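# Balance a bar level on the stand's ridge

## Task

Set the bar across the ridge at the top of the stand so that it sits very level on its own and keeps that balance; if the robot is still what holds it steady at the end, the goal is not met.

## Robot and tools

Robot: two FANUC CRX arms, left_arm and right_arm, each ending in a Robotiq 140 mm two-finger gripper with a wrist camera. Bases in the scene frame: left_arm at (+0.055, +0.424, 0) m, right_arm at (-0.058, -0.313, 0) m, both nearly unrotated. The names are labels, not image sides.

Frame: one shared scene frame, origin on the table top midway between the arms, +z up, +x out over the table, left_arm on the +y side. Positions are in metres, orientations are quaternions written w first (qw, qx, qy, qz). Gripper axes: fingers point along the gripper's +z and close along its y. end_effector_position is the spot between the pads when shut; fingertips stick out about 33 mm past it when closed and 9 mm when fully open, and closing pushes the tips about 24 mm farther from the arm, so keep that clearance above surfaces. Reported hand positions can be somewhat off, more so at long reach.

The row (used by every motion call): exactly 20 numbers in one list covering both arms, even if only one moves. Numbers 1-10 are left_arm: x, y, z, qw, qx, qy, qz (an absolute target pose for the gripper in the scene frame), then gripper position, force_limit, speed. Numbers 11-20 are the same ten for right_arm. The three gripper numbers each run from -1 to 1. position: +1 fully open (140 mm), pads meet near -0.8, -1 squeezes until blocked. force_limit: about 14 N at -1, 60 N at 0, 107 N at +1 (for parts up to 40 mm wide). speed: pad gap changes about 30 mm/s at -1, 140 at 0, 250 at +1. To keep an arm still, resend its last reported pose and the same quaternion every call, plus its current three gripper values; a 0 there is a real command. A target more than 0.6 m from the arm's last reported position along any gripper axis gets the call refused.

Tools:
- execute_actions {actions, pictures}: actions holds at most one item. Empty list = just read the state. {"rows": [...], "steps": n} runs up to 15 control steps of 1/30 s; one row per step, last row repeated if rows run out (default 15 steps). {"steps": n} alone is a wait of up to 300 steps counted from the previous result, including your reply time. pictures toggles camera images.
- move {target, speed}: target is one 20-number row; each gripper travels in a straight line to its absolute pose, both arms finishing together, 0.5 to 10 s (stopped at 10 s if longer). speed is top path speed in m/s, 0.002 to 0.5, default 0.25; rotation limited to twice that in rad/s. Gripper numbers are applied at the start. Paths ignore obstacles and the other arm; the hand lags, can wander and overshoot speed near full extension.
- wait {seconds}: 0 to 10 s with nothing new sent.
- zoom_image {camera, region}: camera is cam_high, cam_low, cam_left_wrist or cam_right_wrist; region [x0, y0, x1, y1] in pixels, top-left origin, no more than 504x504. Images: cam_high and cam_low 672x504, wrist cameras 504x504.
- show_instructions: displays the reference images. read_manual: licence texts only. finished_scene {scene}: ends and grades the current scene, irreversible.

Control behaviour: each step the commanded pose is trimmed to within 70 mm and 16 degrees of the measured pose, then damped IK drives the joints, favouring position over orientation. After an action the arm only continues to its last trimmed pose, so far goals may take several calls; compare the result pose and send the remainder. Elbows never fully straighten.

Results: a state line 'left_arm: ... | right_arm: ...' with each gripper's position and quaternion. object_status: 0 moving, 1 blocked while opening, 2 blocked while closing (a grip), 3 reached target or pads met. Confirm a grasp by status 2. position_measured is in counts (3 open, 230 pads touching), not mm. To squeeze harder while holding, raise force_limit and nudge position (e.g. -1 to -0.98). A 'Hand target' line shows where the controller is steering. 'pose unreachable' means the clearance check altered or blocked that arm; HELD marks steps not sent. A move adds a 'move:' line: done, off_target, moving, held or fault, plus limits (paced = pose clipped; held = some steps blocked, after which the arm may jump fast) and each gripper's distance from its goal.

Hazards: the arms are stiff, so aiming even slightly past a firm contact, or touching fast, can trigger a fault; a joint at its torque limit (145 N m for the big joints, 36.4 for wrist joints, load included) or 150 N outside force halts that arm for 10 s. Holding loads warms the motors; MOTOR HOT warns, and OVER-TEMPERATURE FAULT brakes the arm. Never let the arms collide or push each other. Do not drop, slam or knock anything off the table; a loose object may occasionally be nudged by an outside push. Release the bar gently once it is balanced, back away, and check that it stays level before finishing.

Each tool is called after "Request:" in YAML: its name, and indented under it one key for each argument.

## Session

Request:
execute_actions:
  actions: []

Scene clock: 0.00 s of 4100.00 s.
left_arm: end_effector_position=(+0.3666, +0.6375, +0.2697) position_measured=3 object_status=3 end_effector_quat_wxyz=(-0.169, +0.451, +0.876, +0.029) | right_arm: end_effector_position=(+0.5413, -0.2258, +0.2486) position_measured=3 object_status=3 end_effector_quat_wxyz=(-0.139, +0.637, +0.484, +0.583)
Joint positions: left_arm=[ 0.614 -0.045  0.079 -0.337 -1.79   3.081] | right_arm=[-0.386  0.108 -0.179 -1.369 -1.199 -2.523]
Joint velocities: left_arm=[ 0.     0.    -0.     0.001  0.     0.001] | right_arm=[-0.    -0.    -0.     0.     0.001  0.001]
Hand target (left_arm): +0.367, +0.637, +0.270; -0.169, +0.451, +0.876, +0.029
Hand target (right_arm): +0.541, -0.226, +0.249; -0.139, +0.637, +0.484, +0.583

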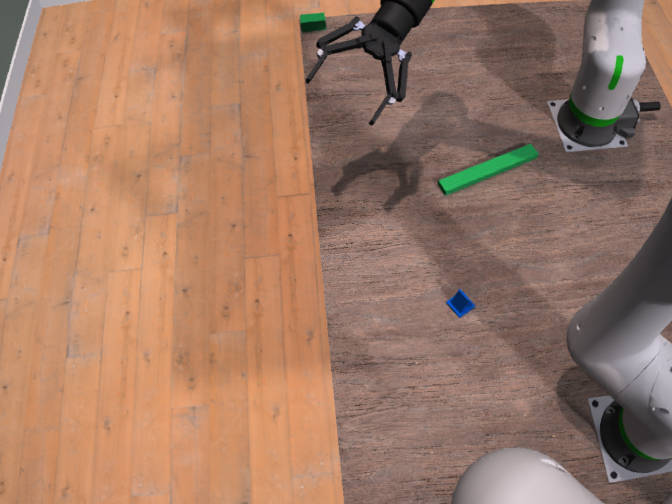

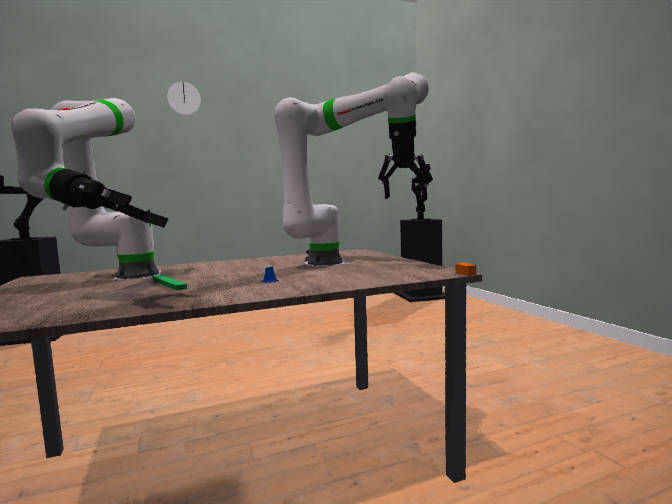

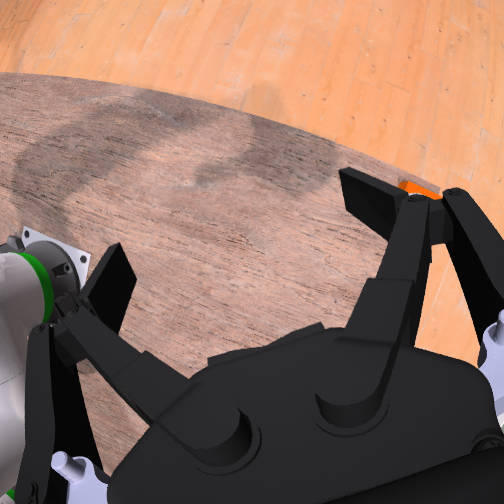

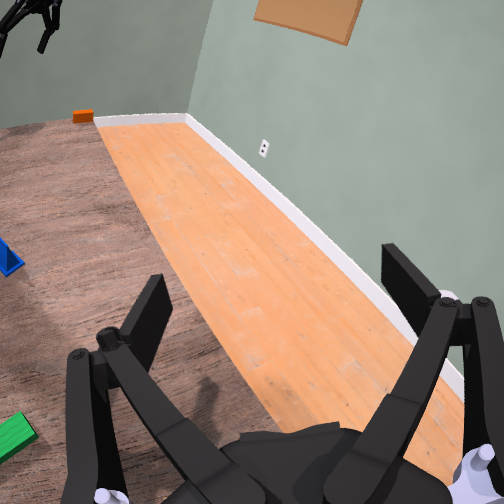

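Request:
zoom_image:
  camera: "cam_high"
  region: [420,270,500,340]

Request:
zoom_image:
  camera: "cam_high"
  region: [430,120,550,210]

Request:
zoom_image:
  camera: "cam_low"
  region: [140,250,300,300]

Region (420, 270, 500, 340) of cam_high's 672x504 image, scaled by 6.300, with more detail than that image has; it fills the top 441 rows of this view, and the rest is white.

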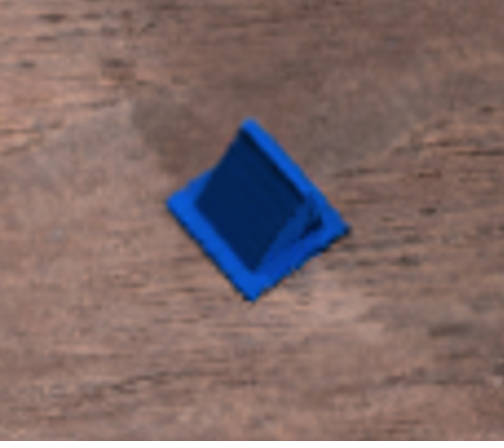

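Region (430, 120, 550, 210) of cam_high's 672x504 image, scaled by 4.200, with more detail than that image has; it fills the top 378 rows of this view, and the rest is white.

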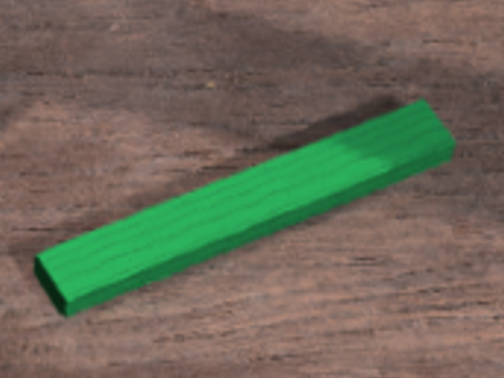

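Region (140, 250, 300, 300) of cam_low's 672x504 image, scaled by 3.150, with more detail than that image has; it fills the top 158 rows of this view, and the rest is white.

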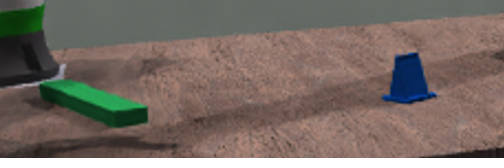

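Request:
move:
  target: [0.44,0.36,0.13,0.5,0.866,0,0,0,-1,0,0.21,-0.2,0.09,0,0.986,0.165,0,0.4,0,0]
  speed: 0.3

Scene clock: 12.93 s of 4100.00 s.
left_arm: end_effector_position=(+0.4399, +0.3599, +0.1296) position_measured=129 object_status=3 end_effector_quat_wxyz=(+0.500, +0.866, -0.002, -0.000) | right_arm: end_effector_position=(+0.2092, -0.2015, +0.0892) position_measured=78 object_status=3 end_effector_quat_wxyz=(-0.273, +0.901, +0.320, +0.105)
Joint positions: left_arm=[ 0.787  0.257 -0.601  0.65  -1.599  0.473] | right_arm=[ 0.055 -0.348 -0.614 -0.617 -1.299 -3.929]
Joint velocities: left_arm=[-0.    -0.001  0.     0.     0.     0.   ] | right_arm=[-0.008  0.027  0.016 -0.004 -0.017 -0.   ]
Hand target (left_arm): +0.440, +0.360, +0.130; +0.500, +0.866, -0.002, -0.000
Hand target (right_arm): +0.209, -0.202, +0.089; -0.274, +0.901, +0.320, +0.104
Off the commanded pose (left_arm): 0.000 m, 0 deg.
Off the commanded pose (right_arm): 0.002 m, 39 deg; orientation clipped at the last step of the last action.
joint sent to its limit (right arm) — the command would take joint 6 (wrist roll) past its lower limit, so that joint was sent only as far as its limit.
After step 90, 5.13 s passed at rest.
move: off_target (right_arm); limits=paced

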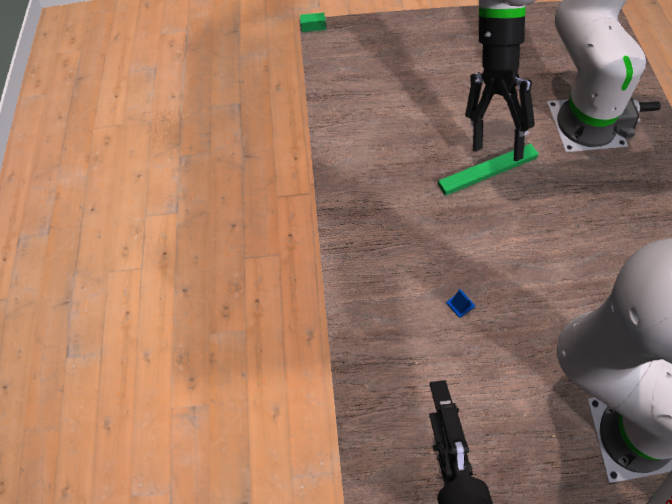

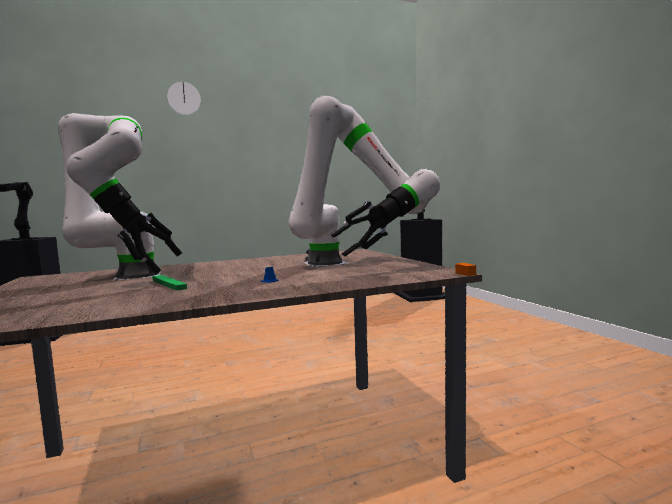

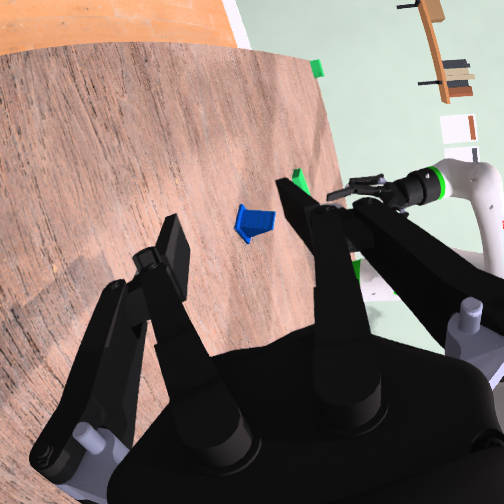

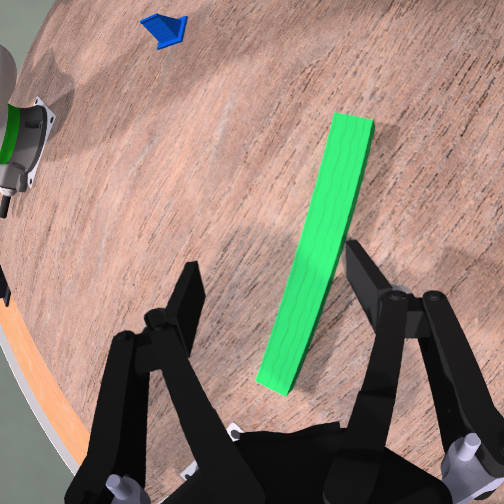

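Use the flipped yaw (199°).

Request:
move:
  target: [0.44,0.36,0.13,0.5,0.866,0,0,0,-1,0,0.22,-0.2,0.09,0,-0.165,0.986,0,0.4,0,0]
  speed: 0.4

Scene clock: 18.53 s of 4100.00 s.
left_arm: end_effector_position=(+0.4400, +0.3600, +0.1300) position_measured=129 object_status=3 end_effector_quat_wxyz=(+0.500, +0.866, -0.000, -0.000) | right_arm: end_effector_position=(+0.2204, -0.2021, +0.0896) position_measured=78 object_status=3 end_effector_quat_wxyz=(+0.000, -0.164, +0.986, -0.003)
Joint positions: left_arm=[ 0.788  0.254 -0.603  0.651 -1.598  0.476] | right_arm=[ 0.82  -0.354 -0.646  0.004 -1.281 -2.076]
Joint velocities: left_arm=[-0.     0.001 -0.    -0.    -0.     0.001] | right_arm=[ 0.001 -0.001 -0.001  0.001  0.     0.002]
Hand target (left_arm): +0.440, +0.360, +0.130; +0.500, +0.866, -0.000, -0.000
Hand target (right_arm): +0.220, -0.202, +0.090; +0.000, -0.164, +0.986, -0.003
Off the commanded pose (left_arm): 0.000 m, 0 deg.
Off the commanded pose (right_arm): 0.002 m, 0 deg.
move: done

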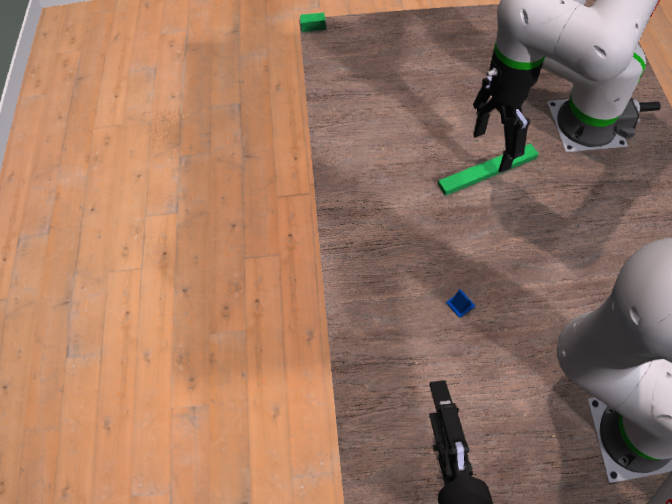

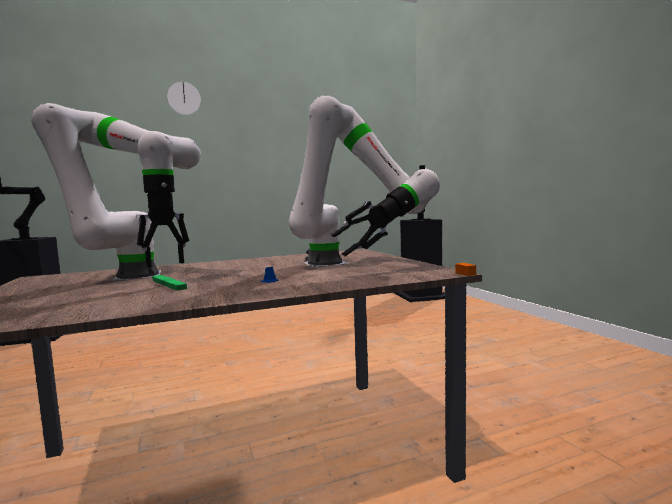

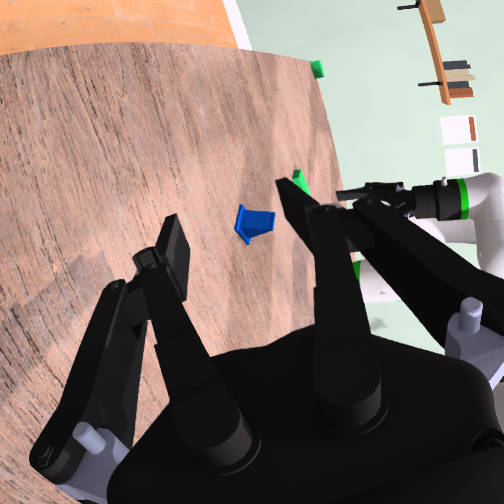

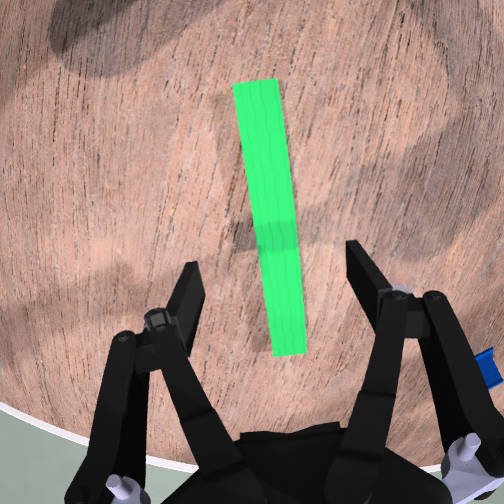

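Request:
move:
  target: [0.44,0.36,0.13,0.5,0.866,0,0,0,-1,0,0.219,-0.196,0.037,0,-0.165,0.986,0,-0.1,0,0]
  speed: 0.1

Request:
zoom_image:
  camera: "cam_high"
  region: [430,120,550,210]

Scene clock: 21.97 s of 4100.00 s.
left_arm: end_effector_position=(+0.4400, +0.3600, +0.1300) position_measured=129 object_status=3 end_effector_quat_wxyz=(+0.500, +0.866, +0.000, +0.000) | right_arm: end_effector_position=(+0.2189, -0.1962, +0.0371) position_measured=141 object_status=3 end_effector_quat_wxyz=(+0.000, -0.165, +0.986, -0.000)
Joint positions: left_arm=[ 0.788  0.254 -0.603  0.651 -1.598  0.476] | right_arm=[ 0.834 -0.292 -0.734  0.    -1.129 -2.086]
Joint velocities: left_arm=[ 0.     0.001 -0.     0.     0.001  0.002] | right_arm=[ 0.001  0.002 -0.001 -0.     0.003 -0.   ]
Hand target (left_arm): +0.440, +0.360, +0.130; +0.500, +0.866, +0.000, +0.000
Hand target (right_arm): +0.219, -0.196, +0.037; +0.000, -0.165, +0.986, -0.000
Off the commanded pose (left_arm): 0.000 m, 0 deg.
Off the commanded pose (right_arm): 0.000 m, 0 deg.
move: done

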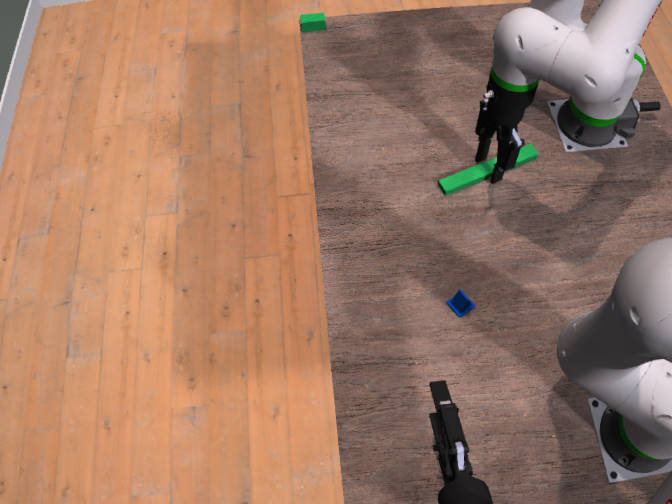

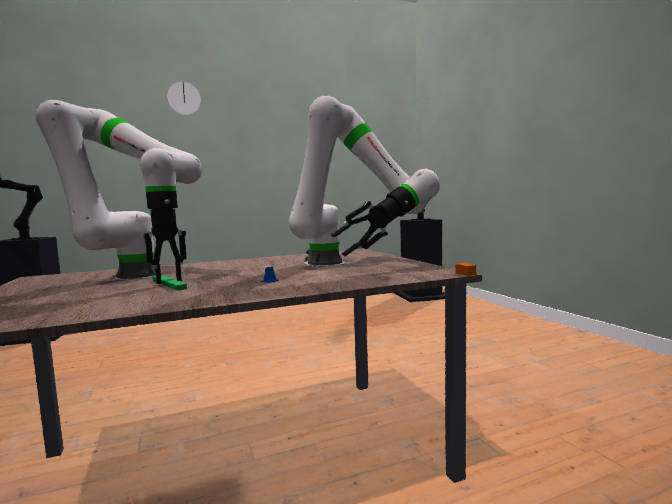

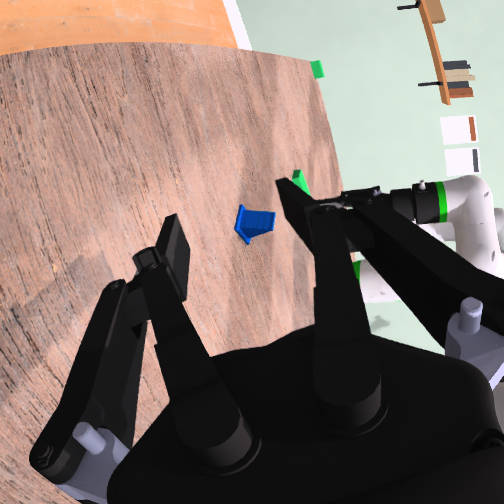

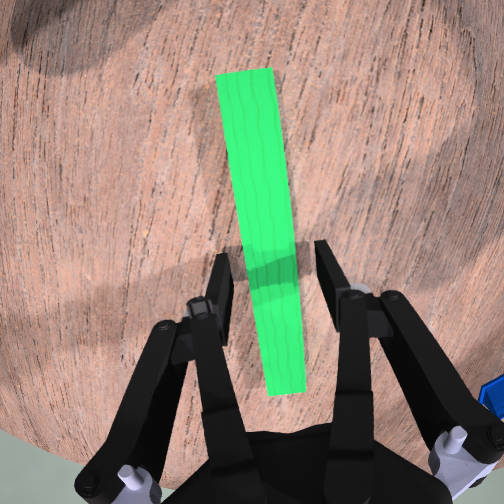

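Region (430, 120, 550, 210) of cam_high's 672x504 image, scaled by 4.200, with more detail than that image has; it fills the top 378 rows of this view, and the rest is white.

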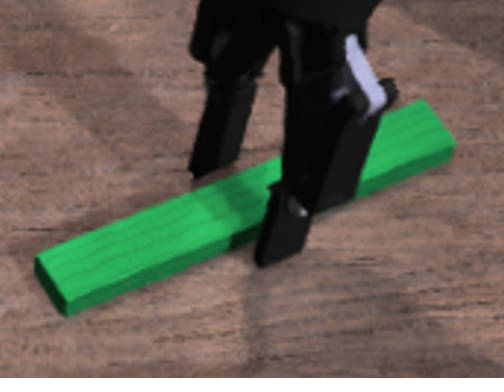

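Request:
move:
  target: [0.44,0.36,0.13,0.5,0.866,0,0,0,-1,0,0.219,-0.196,0.037,0,-0.165,0.986,0,-1,0,-0.4]

Request:
move:
  target: [0.44,0.36,0.13,0.5,0.866,0,0,0,-1,0,0.24,-0.15,0.125,0,-0.165,0.986,0,-1,0,-0.4]
  speed: 0.15

Request:
move:
  target: [0.44,0.36,0.11,0.5,0.866,0,0,0,-1,0,0.352,0.127,0.112,0,-0.242,0.97,0,-1,0,-0.4]
  speed: 0.2

Request:
zoom_image:
  camera: "cam_low"
  region: [220,230,320,290]

Request:
zoom_image:
  camera: "cam_high"
  region: [390,220,540,340]

Scene clock: 26.03 s of 4100.00 s.
left_arm: end_effector_position=(+0.4400, +0.3600, +0.1300) position_measured=129 object_status=3 end_effector_quat_wxyz=(+0.500, +0.866, +0.000, +0.000) | right_arm: end_effector_position=(+0.2190, -0.1961, +0.0370) position_measured=185 object_status=2 end_effector_quat_wxyz=(-0.000, -0.165, +0.986, -0.000)
Joint positions: left_arm=[ 0.788  0.254 -0.603  0.651 -1.598  0.476] | right_arm=[ 0.834 -0.292 -0.734  0.    -1.128 -2.086]
Joint velocities: left_arm=[-0.     0.001  0.     0.     0.     0.001] | right_arm=[ 0.001  0.     0.001 -0.     0.001 -0.   ]
Hand target (left_arm): +0.440, +0.360, +0.130; +0.500, +0.866, +0.000, +0.000
Hand target (right_arm): +0.219, -0.196, +0.037; +0.000, -0.165, +0.986, -0.000
Off the commanded pose (left_arm): 0.000 m, 0 deg.
Off the commanded pose (right_arm): 0.000 m, 0 deg.
After step 90, 0.37 s passed at rest.
move: done

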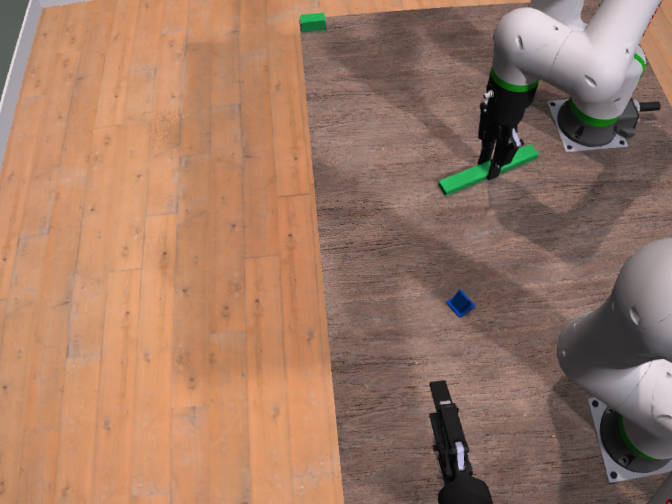

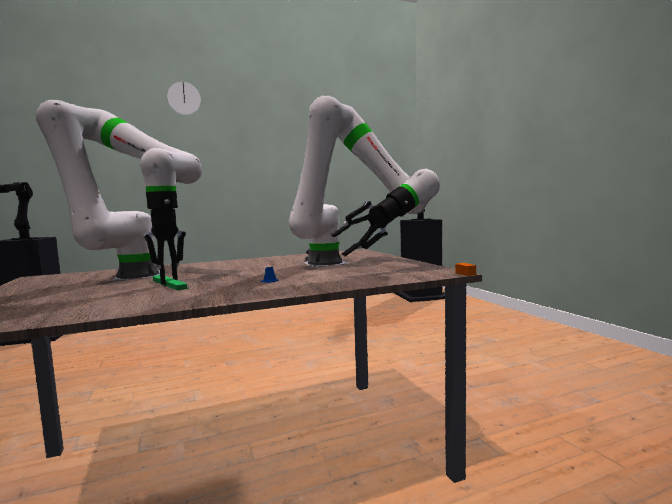

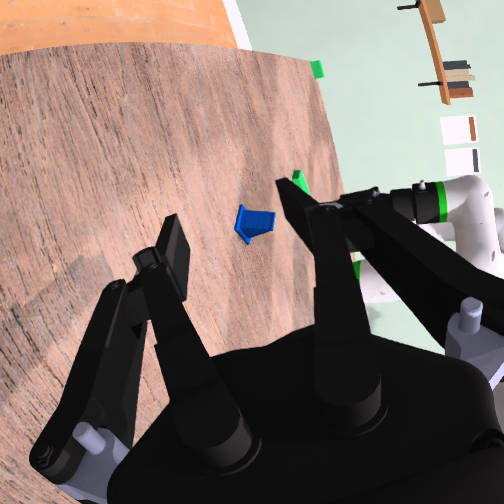

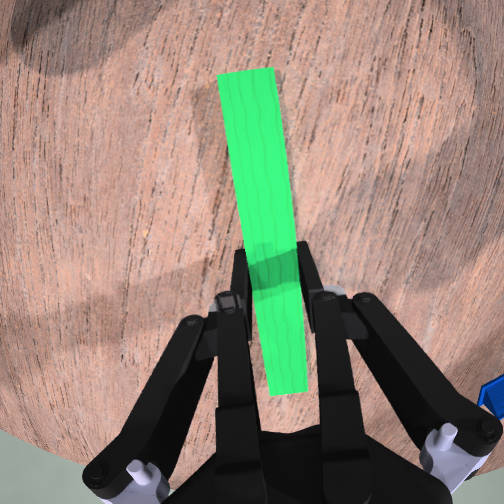

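Scene clock: 27.13 s of 4100.00 s.
left_arm: end_effector_position=(+0.4400, +0.3600, +0.1300) position_measured=129 object_status=3 end_effector_quat_wxyz=(+0.500, +0.866, +0.000, +0.000) | right_arm: end_effector_position=(+0.2403, -0.1499, +0.1248) position_measured=185 object_status=2 end_effector_quat_wxyz=(+0.000, -0.165, +0.986, -0.000)
Joint positions: left_arm=[ 0.788  0.254 -0.603  0.651 -1.598  0.476] | right_arm=[ 0.88  -0.258 -0.493  0.    -1.336 -2.132]
Joint velocities: left_arm=[ 0.    -0.001  0.     0.001 -0.    -0.001] | right_arm=[ 0.001  0.001  0.003 -0.002 -0.002 -0.001]
Hand target (left_arm): +0.440, +0.360, +0.130; +0.500, +0.866, +0.000, +0.000
Hand target (right_arm): +0.240, -0.150, +0.125; +0.000, -0.165, +0.986, -0.000
Off the commanded pose (left_arm): 0.000 m, 0 deg.
Off the commanded pose (right_arm): 0.000 m, 0 deg.
move: done

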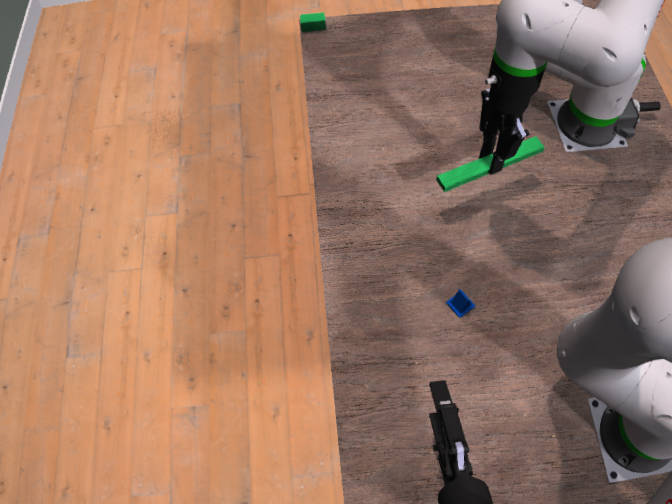

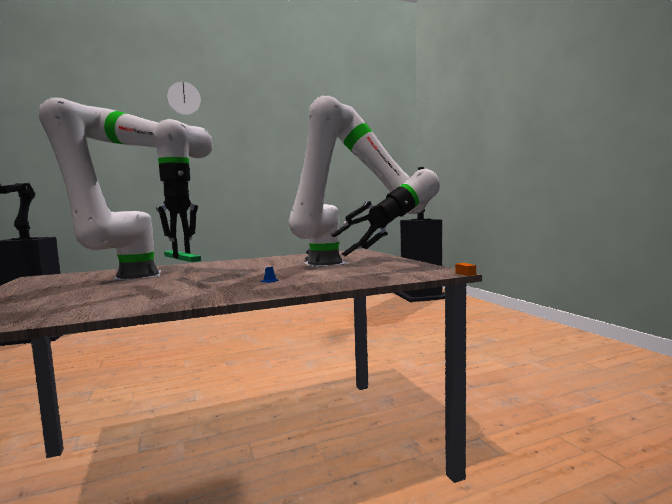

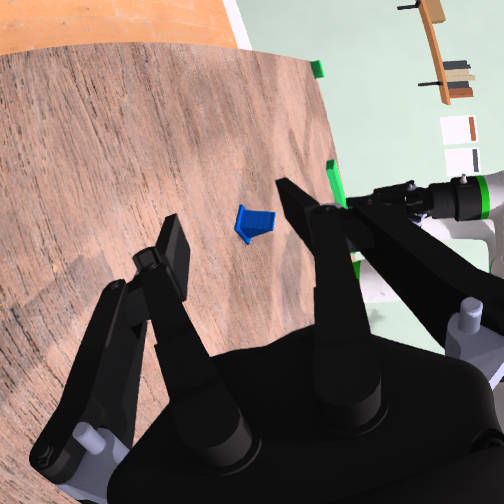

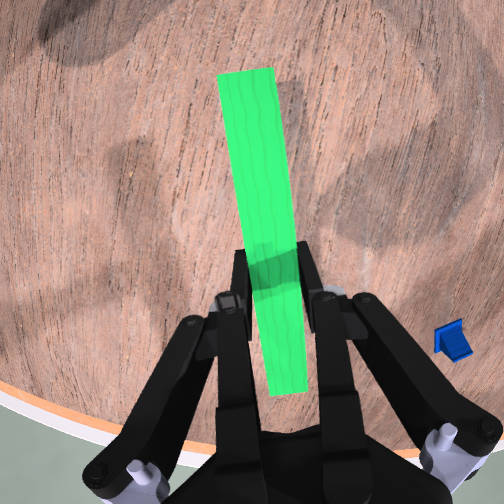

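Scene clock: 29.10 s of 4100.00 s.
left_arm: end_effector_position=(+0.4400, +0.3600, +0.1100) position_measured=129 object_status=3 end_effector_quat_wxyz=(+0.500, +0.866, -0.000, +0.000) | right_arm: end_effector_position=(+0.3522, +0.1267, +0.1121) position_measured=185 object_status=2 end_effector_quat_wxyz=(+0.000, -0.242, +0.970, -0.000)
Joint positions: left_arm=[ 0.788  0.289 -0.616  0.65  -1.56   0.446] | right_arm=[ 1.026  0.418  0.204  0.001 -1.357 -2.12 ]
Joint velocities: left_arm=[ 0.     0.    -0.    -0.     0.     0.001] | right_arm=[-0.003  0.003  0.005 -0.001 -0.002  0.   ]
Hand target (left_arm): +0.440, +0.360, +0.110; +0.500, +0.866, -0.000, +0.000
Hand target (right_arm): +0.352, +0.127, +0.112; +0.000, -0.242, +0.970, -0.000
Off the commanded pose (left_arm): 0.000 m, 0 deg.
Off the commanded pose (right_arm): 0.000 m, 0 deg.
move: done

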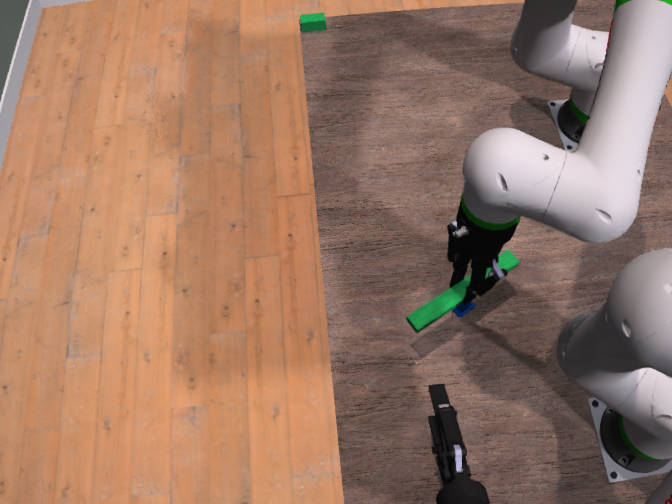

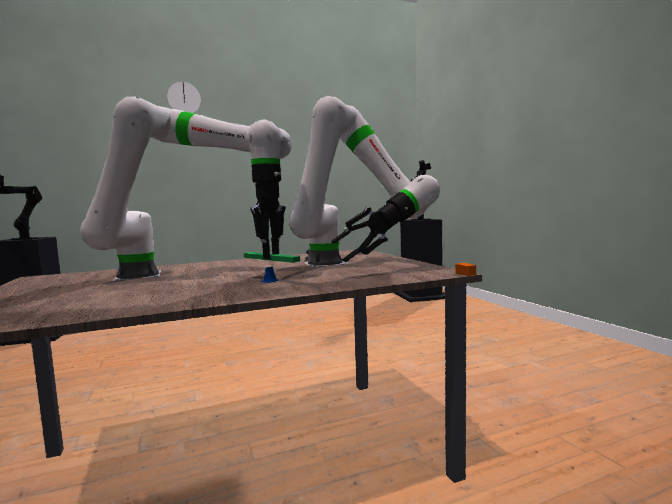

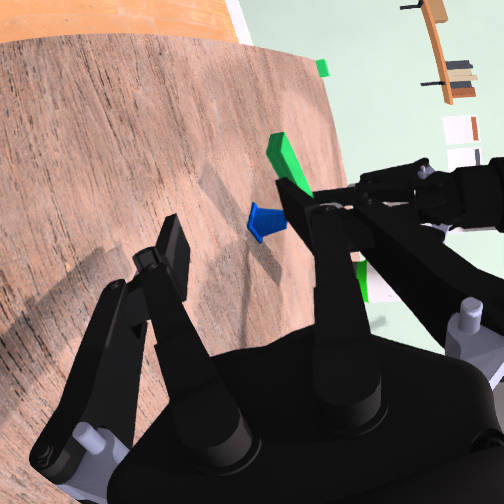

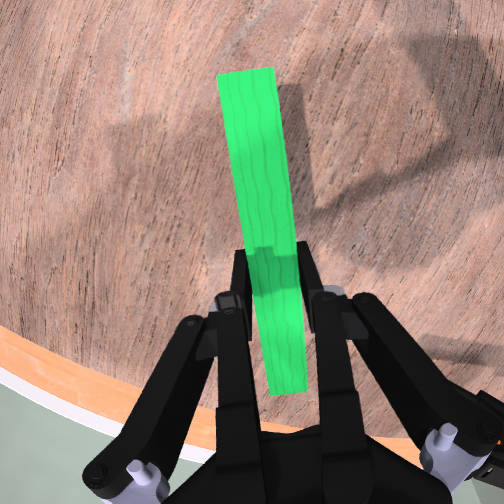

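Region (220, 230, 320, 290) of cam_low's 672x504 image, scaled by 5.040, with more detail than that image has; it fills the top 302 rows of this view, and the rest is white.

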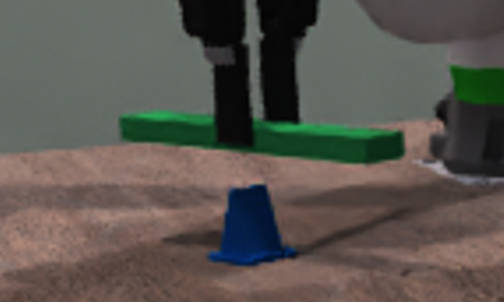

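Region (390, 220, 540, 340) of cam_high's 672x504 image, scaled by 3.360, with more detail than that image has; it fills the top 403 rows of this view, and the rest is white.

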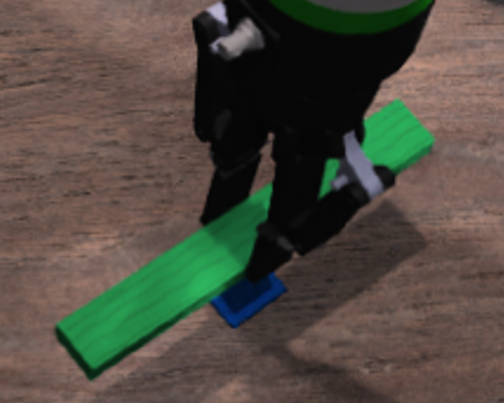

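Request:
move:
  target: [0.44,0.25,0.09,0.5,0.866,0,0,-0.05,-1,0,0.352,0.122,0.092,0,-0.242,0.97,0,-1,0,-0.4]
  speed: 0.1

Request:
zoom_image:
  camera: "cam_low"
  region: [230,230,330,290]

Request:
zoom_image:
  camera: "cam_high"
  region: [390,240,540,360]

Scene clock: 34.90 s of 4100.00 s.
left_arm: end_effector_position=(+0.4399, +0.2500, +0.0901) position_measured=135 object_status=3 end_effector_quat_wxyz=(+0.500, +0.866, -0.000, +0.000) | right_arm: end_effector_position=(+0.3520, +0.1219, +0.0920) position_measured=185 object_status=2 end_effector_quat_wxyz=(+0.000, -0.242, +0.970, +0.000)
Joint positions: left_arm=[ 0.542  0.225 -0.8    0.852 -1.378  0.467] | right_arm=[ 1.021  0.421  0.16  -0.    -1.31  -2.116]
Joint velocities: left_arm=[-0.003 -0.    -0.001  0.002  0.002  0.002] | right_arm=[ 0. -0.  0.  0.  0.  0.]
Hand target (left_arm): +0.440, +0.250, +0.090; +0.500, +0.866, -0.000, +0.000
Hand target (right_arm): +0.352, +0.122, +0.092; -0.000, -0.242, +0.970, +0.000
Off the commanded pose (left_arm): 0.000 m, 0 deg.
Off the commanded pose (right_arm): 0.000 m, 0 deg.
After step 90, 1.30 s passed at rest.
move: done

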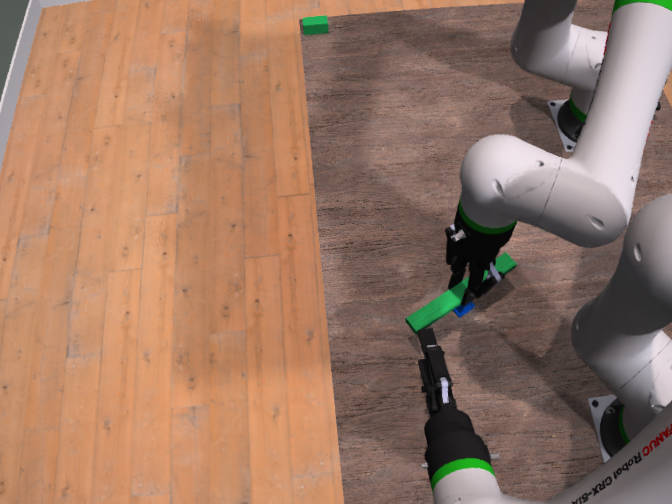

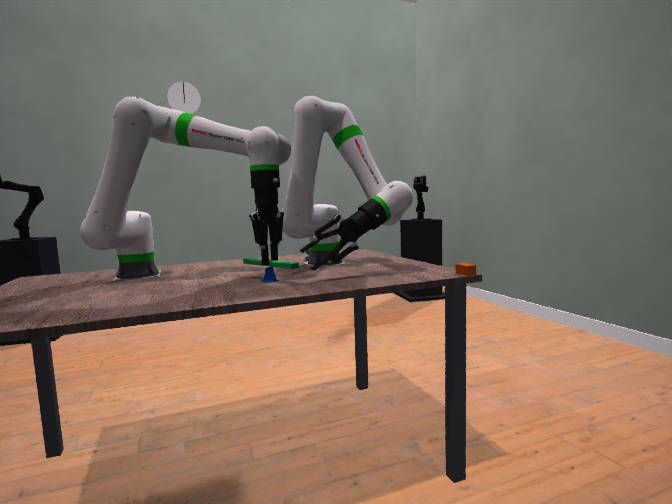

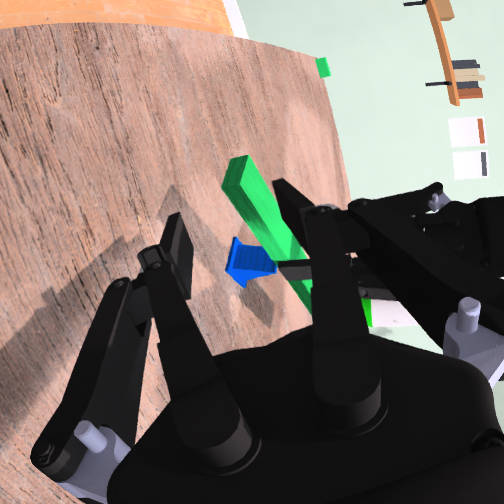

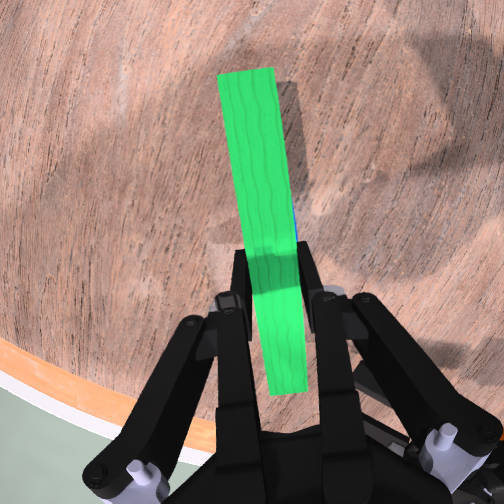

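Region (230, 230, 330, 290) of cam_low's 672x504 image, scaled by 5.040, with more detail than that image has; it fills the top 302 rows of this view, and the rest is white.

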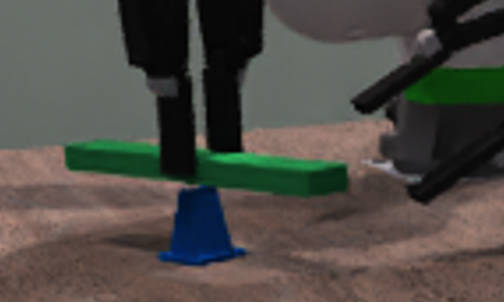

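Region (390, 240, 540, 360) of cam_high's 672x504 image, scaled by 3.360, with more detail than that image has; it fills the top 403 rows of this view, and the rest is white.

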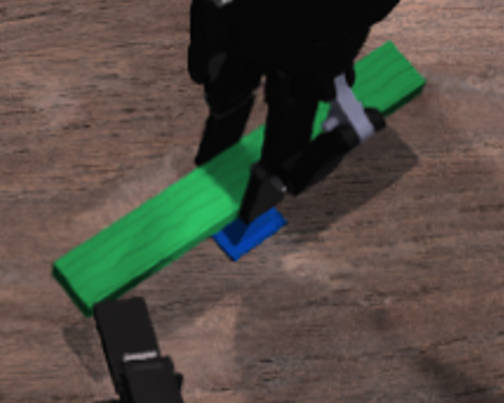

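Request:
move:
  target: [0.44,0.172,0.058,0.5,0.866,0,0,-0.05,-1,0,0.352,0.124,0.0875,0,-0.242,0.97,0,-1,0,-0.4]
  speed: 0.06

Request:
zoom_image:
  camera: "cam_low"
  region: [230,230,330,290]

Scene clock: 40.03 s of 4100.00 s.
left_arm: end_effector_position=(+0.4400, +0.1719, +0.0583) position_measured=135 object_status=3 end_effector_quat_wxyz=(+0.500, +0.866, -0.000, +0.000) | right_arm: end_effector_position=(+0.3520, +0.1240, +0.0875) position_measured=185 object_status=2 end_effector_quat_wxyz=(-0.000, -0.242, +0.970, +0.000)
Joint positions: left_arm=[ 0.298  0.255 -0.894  1.079 -1.215  0.428] | right_arm=[ 1.023  0.427  0.159 -0.    -1.302 -2.118]
Joint velocities: left_arm=[-0.003  0.001 -0.001  0.003  0.002 -0.001] | right_arm=[-0.001 -0.001  0.    -0.001  0.001  0.   ]
Hand target (left_arm): +0.440, +0.172, +0.058; +0.500, +0.866, -0.000, +0.000
Hand target (right_arm): +0.352, +0.124, +0.088; +0.000, -0.242, +0.970, -0.000
Off the commanded pose (left_arm): 0.000 m, 0 deg.
Off the commanded pose (right_arm): 0.000 m, 0 deg.
After step 90, 0.40 s passed at rest.
move: done

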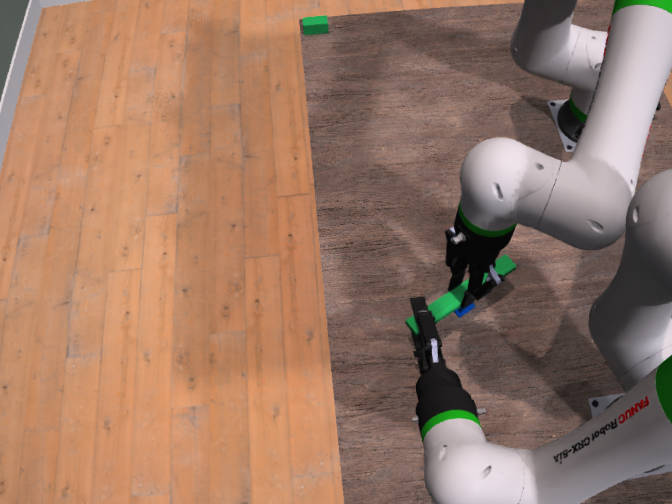

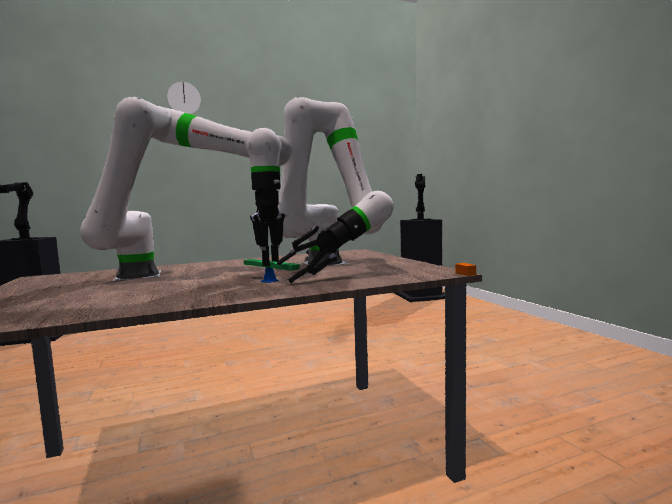

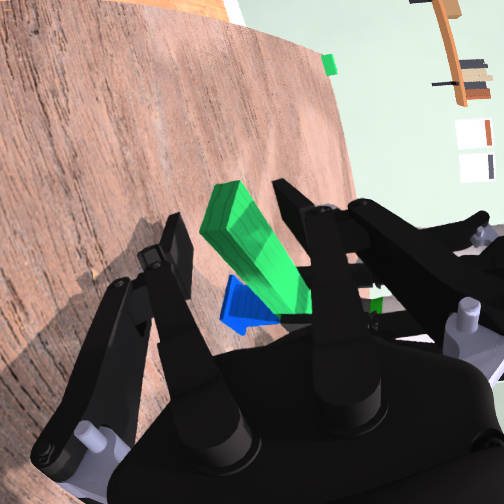

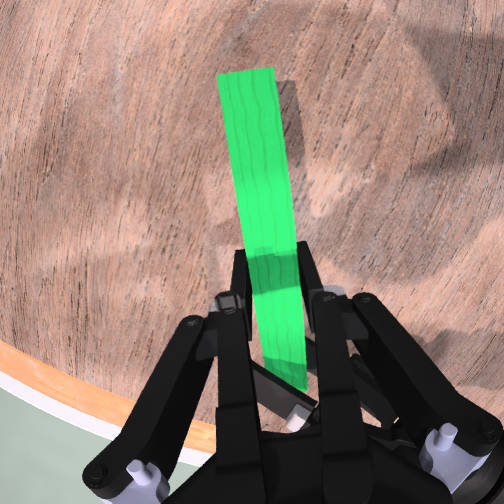

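Region (230, 230, 330, 290) of cam_low's 672x504 image, scaled by 5.040, with more detail than that image has; it fills the top 302 rows of this view, and the rest is white.

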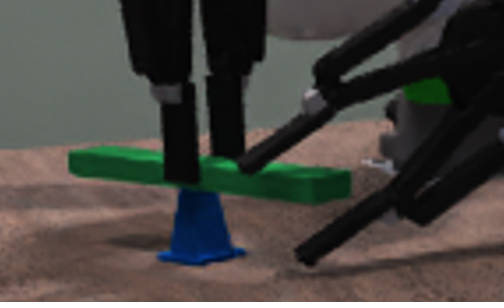

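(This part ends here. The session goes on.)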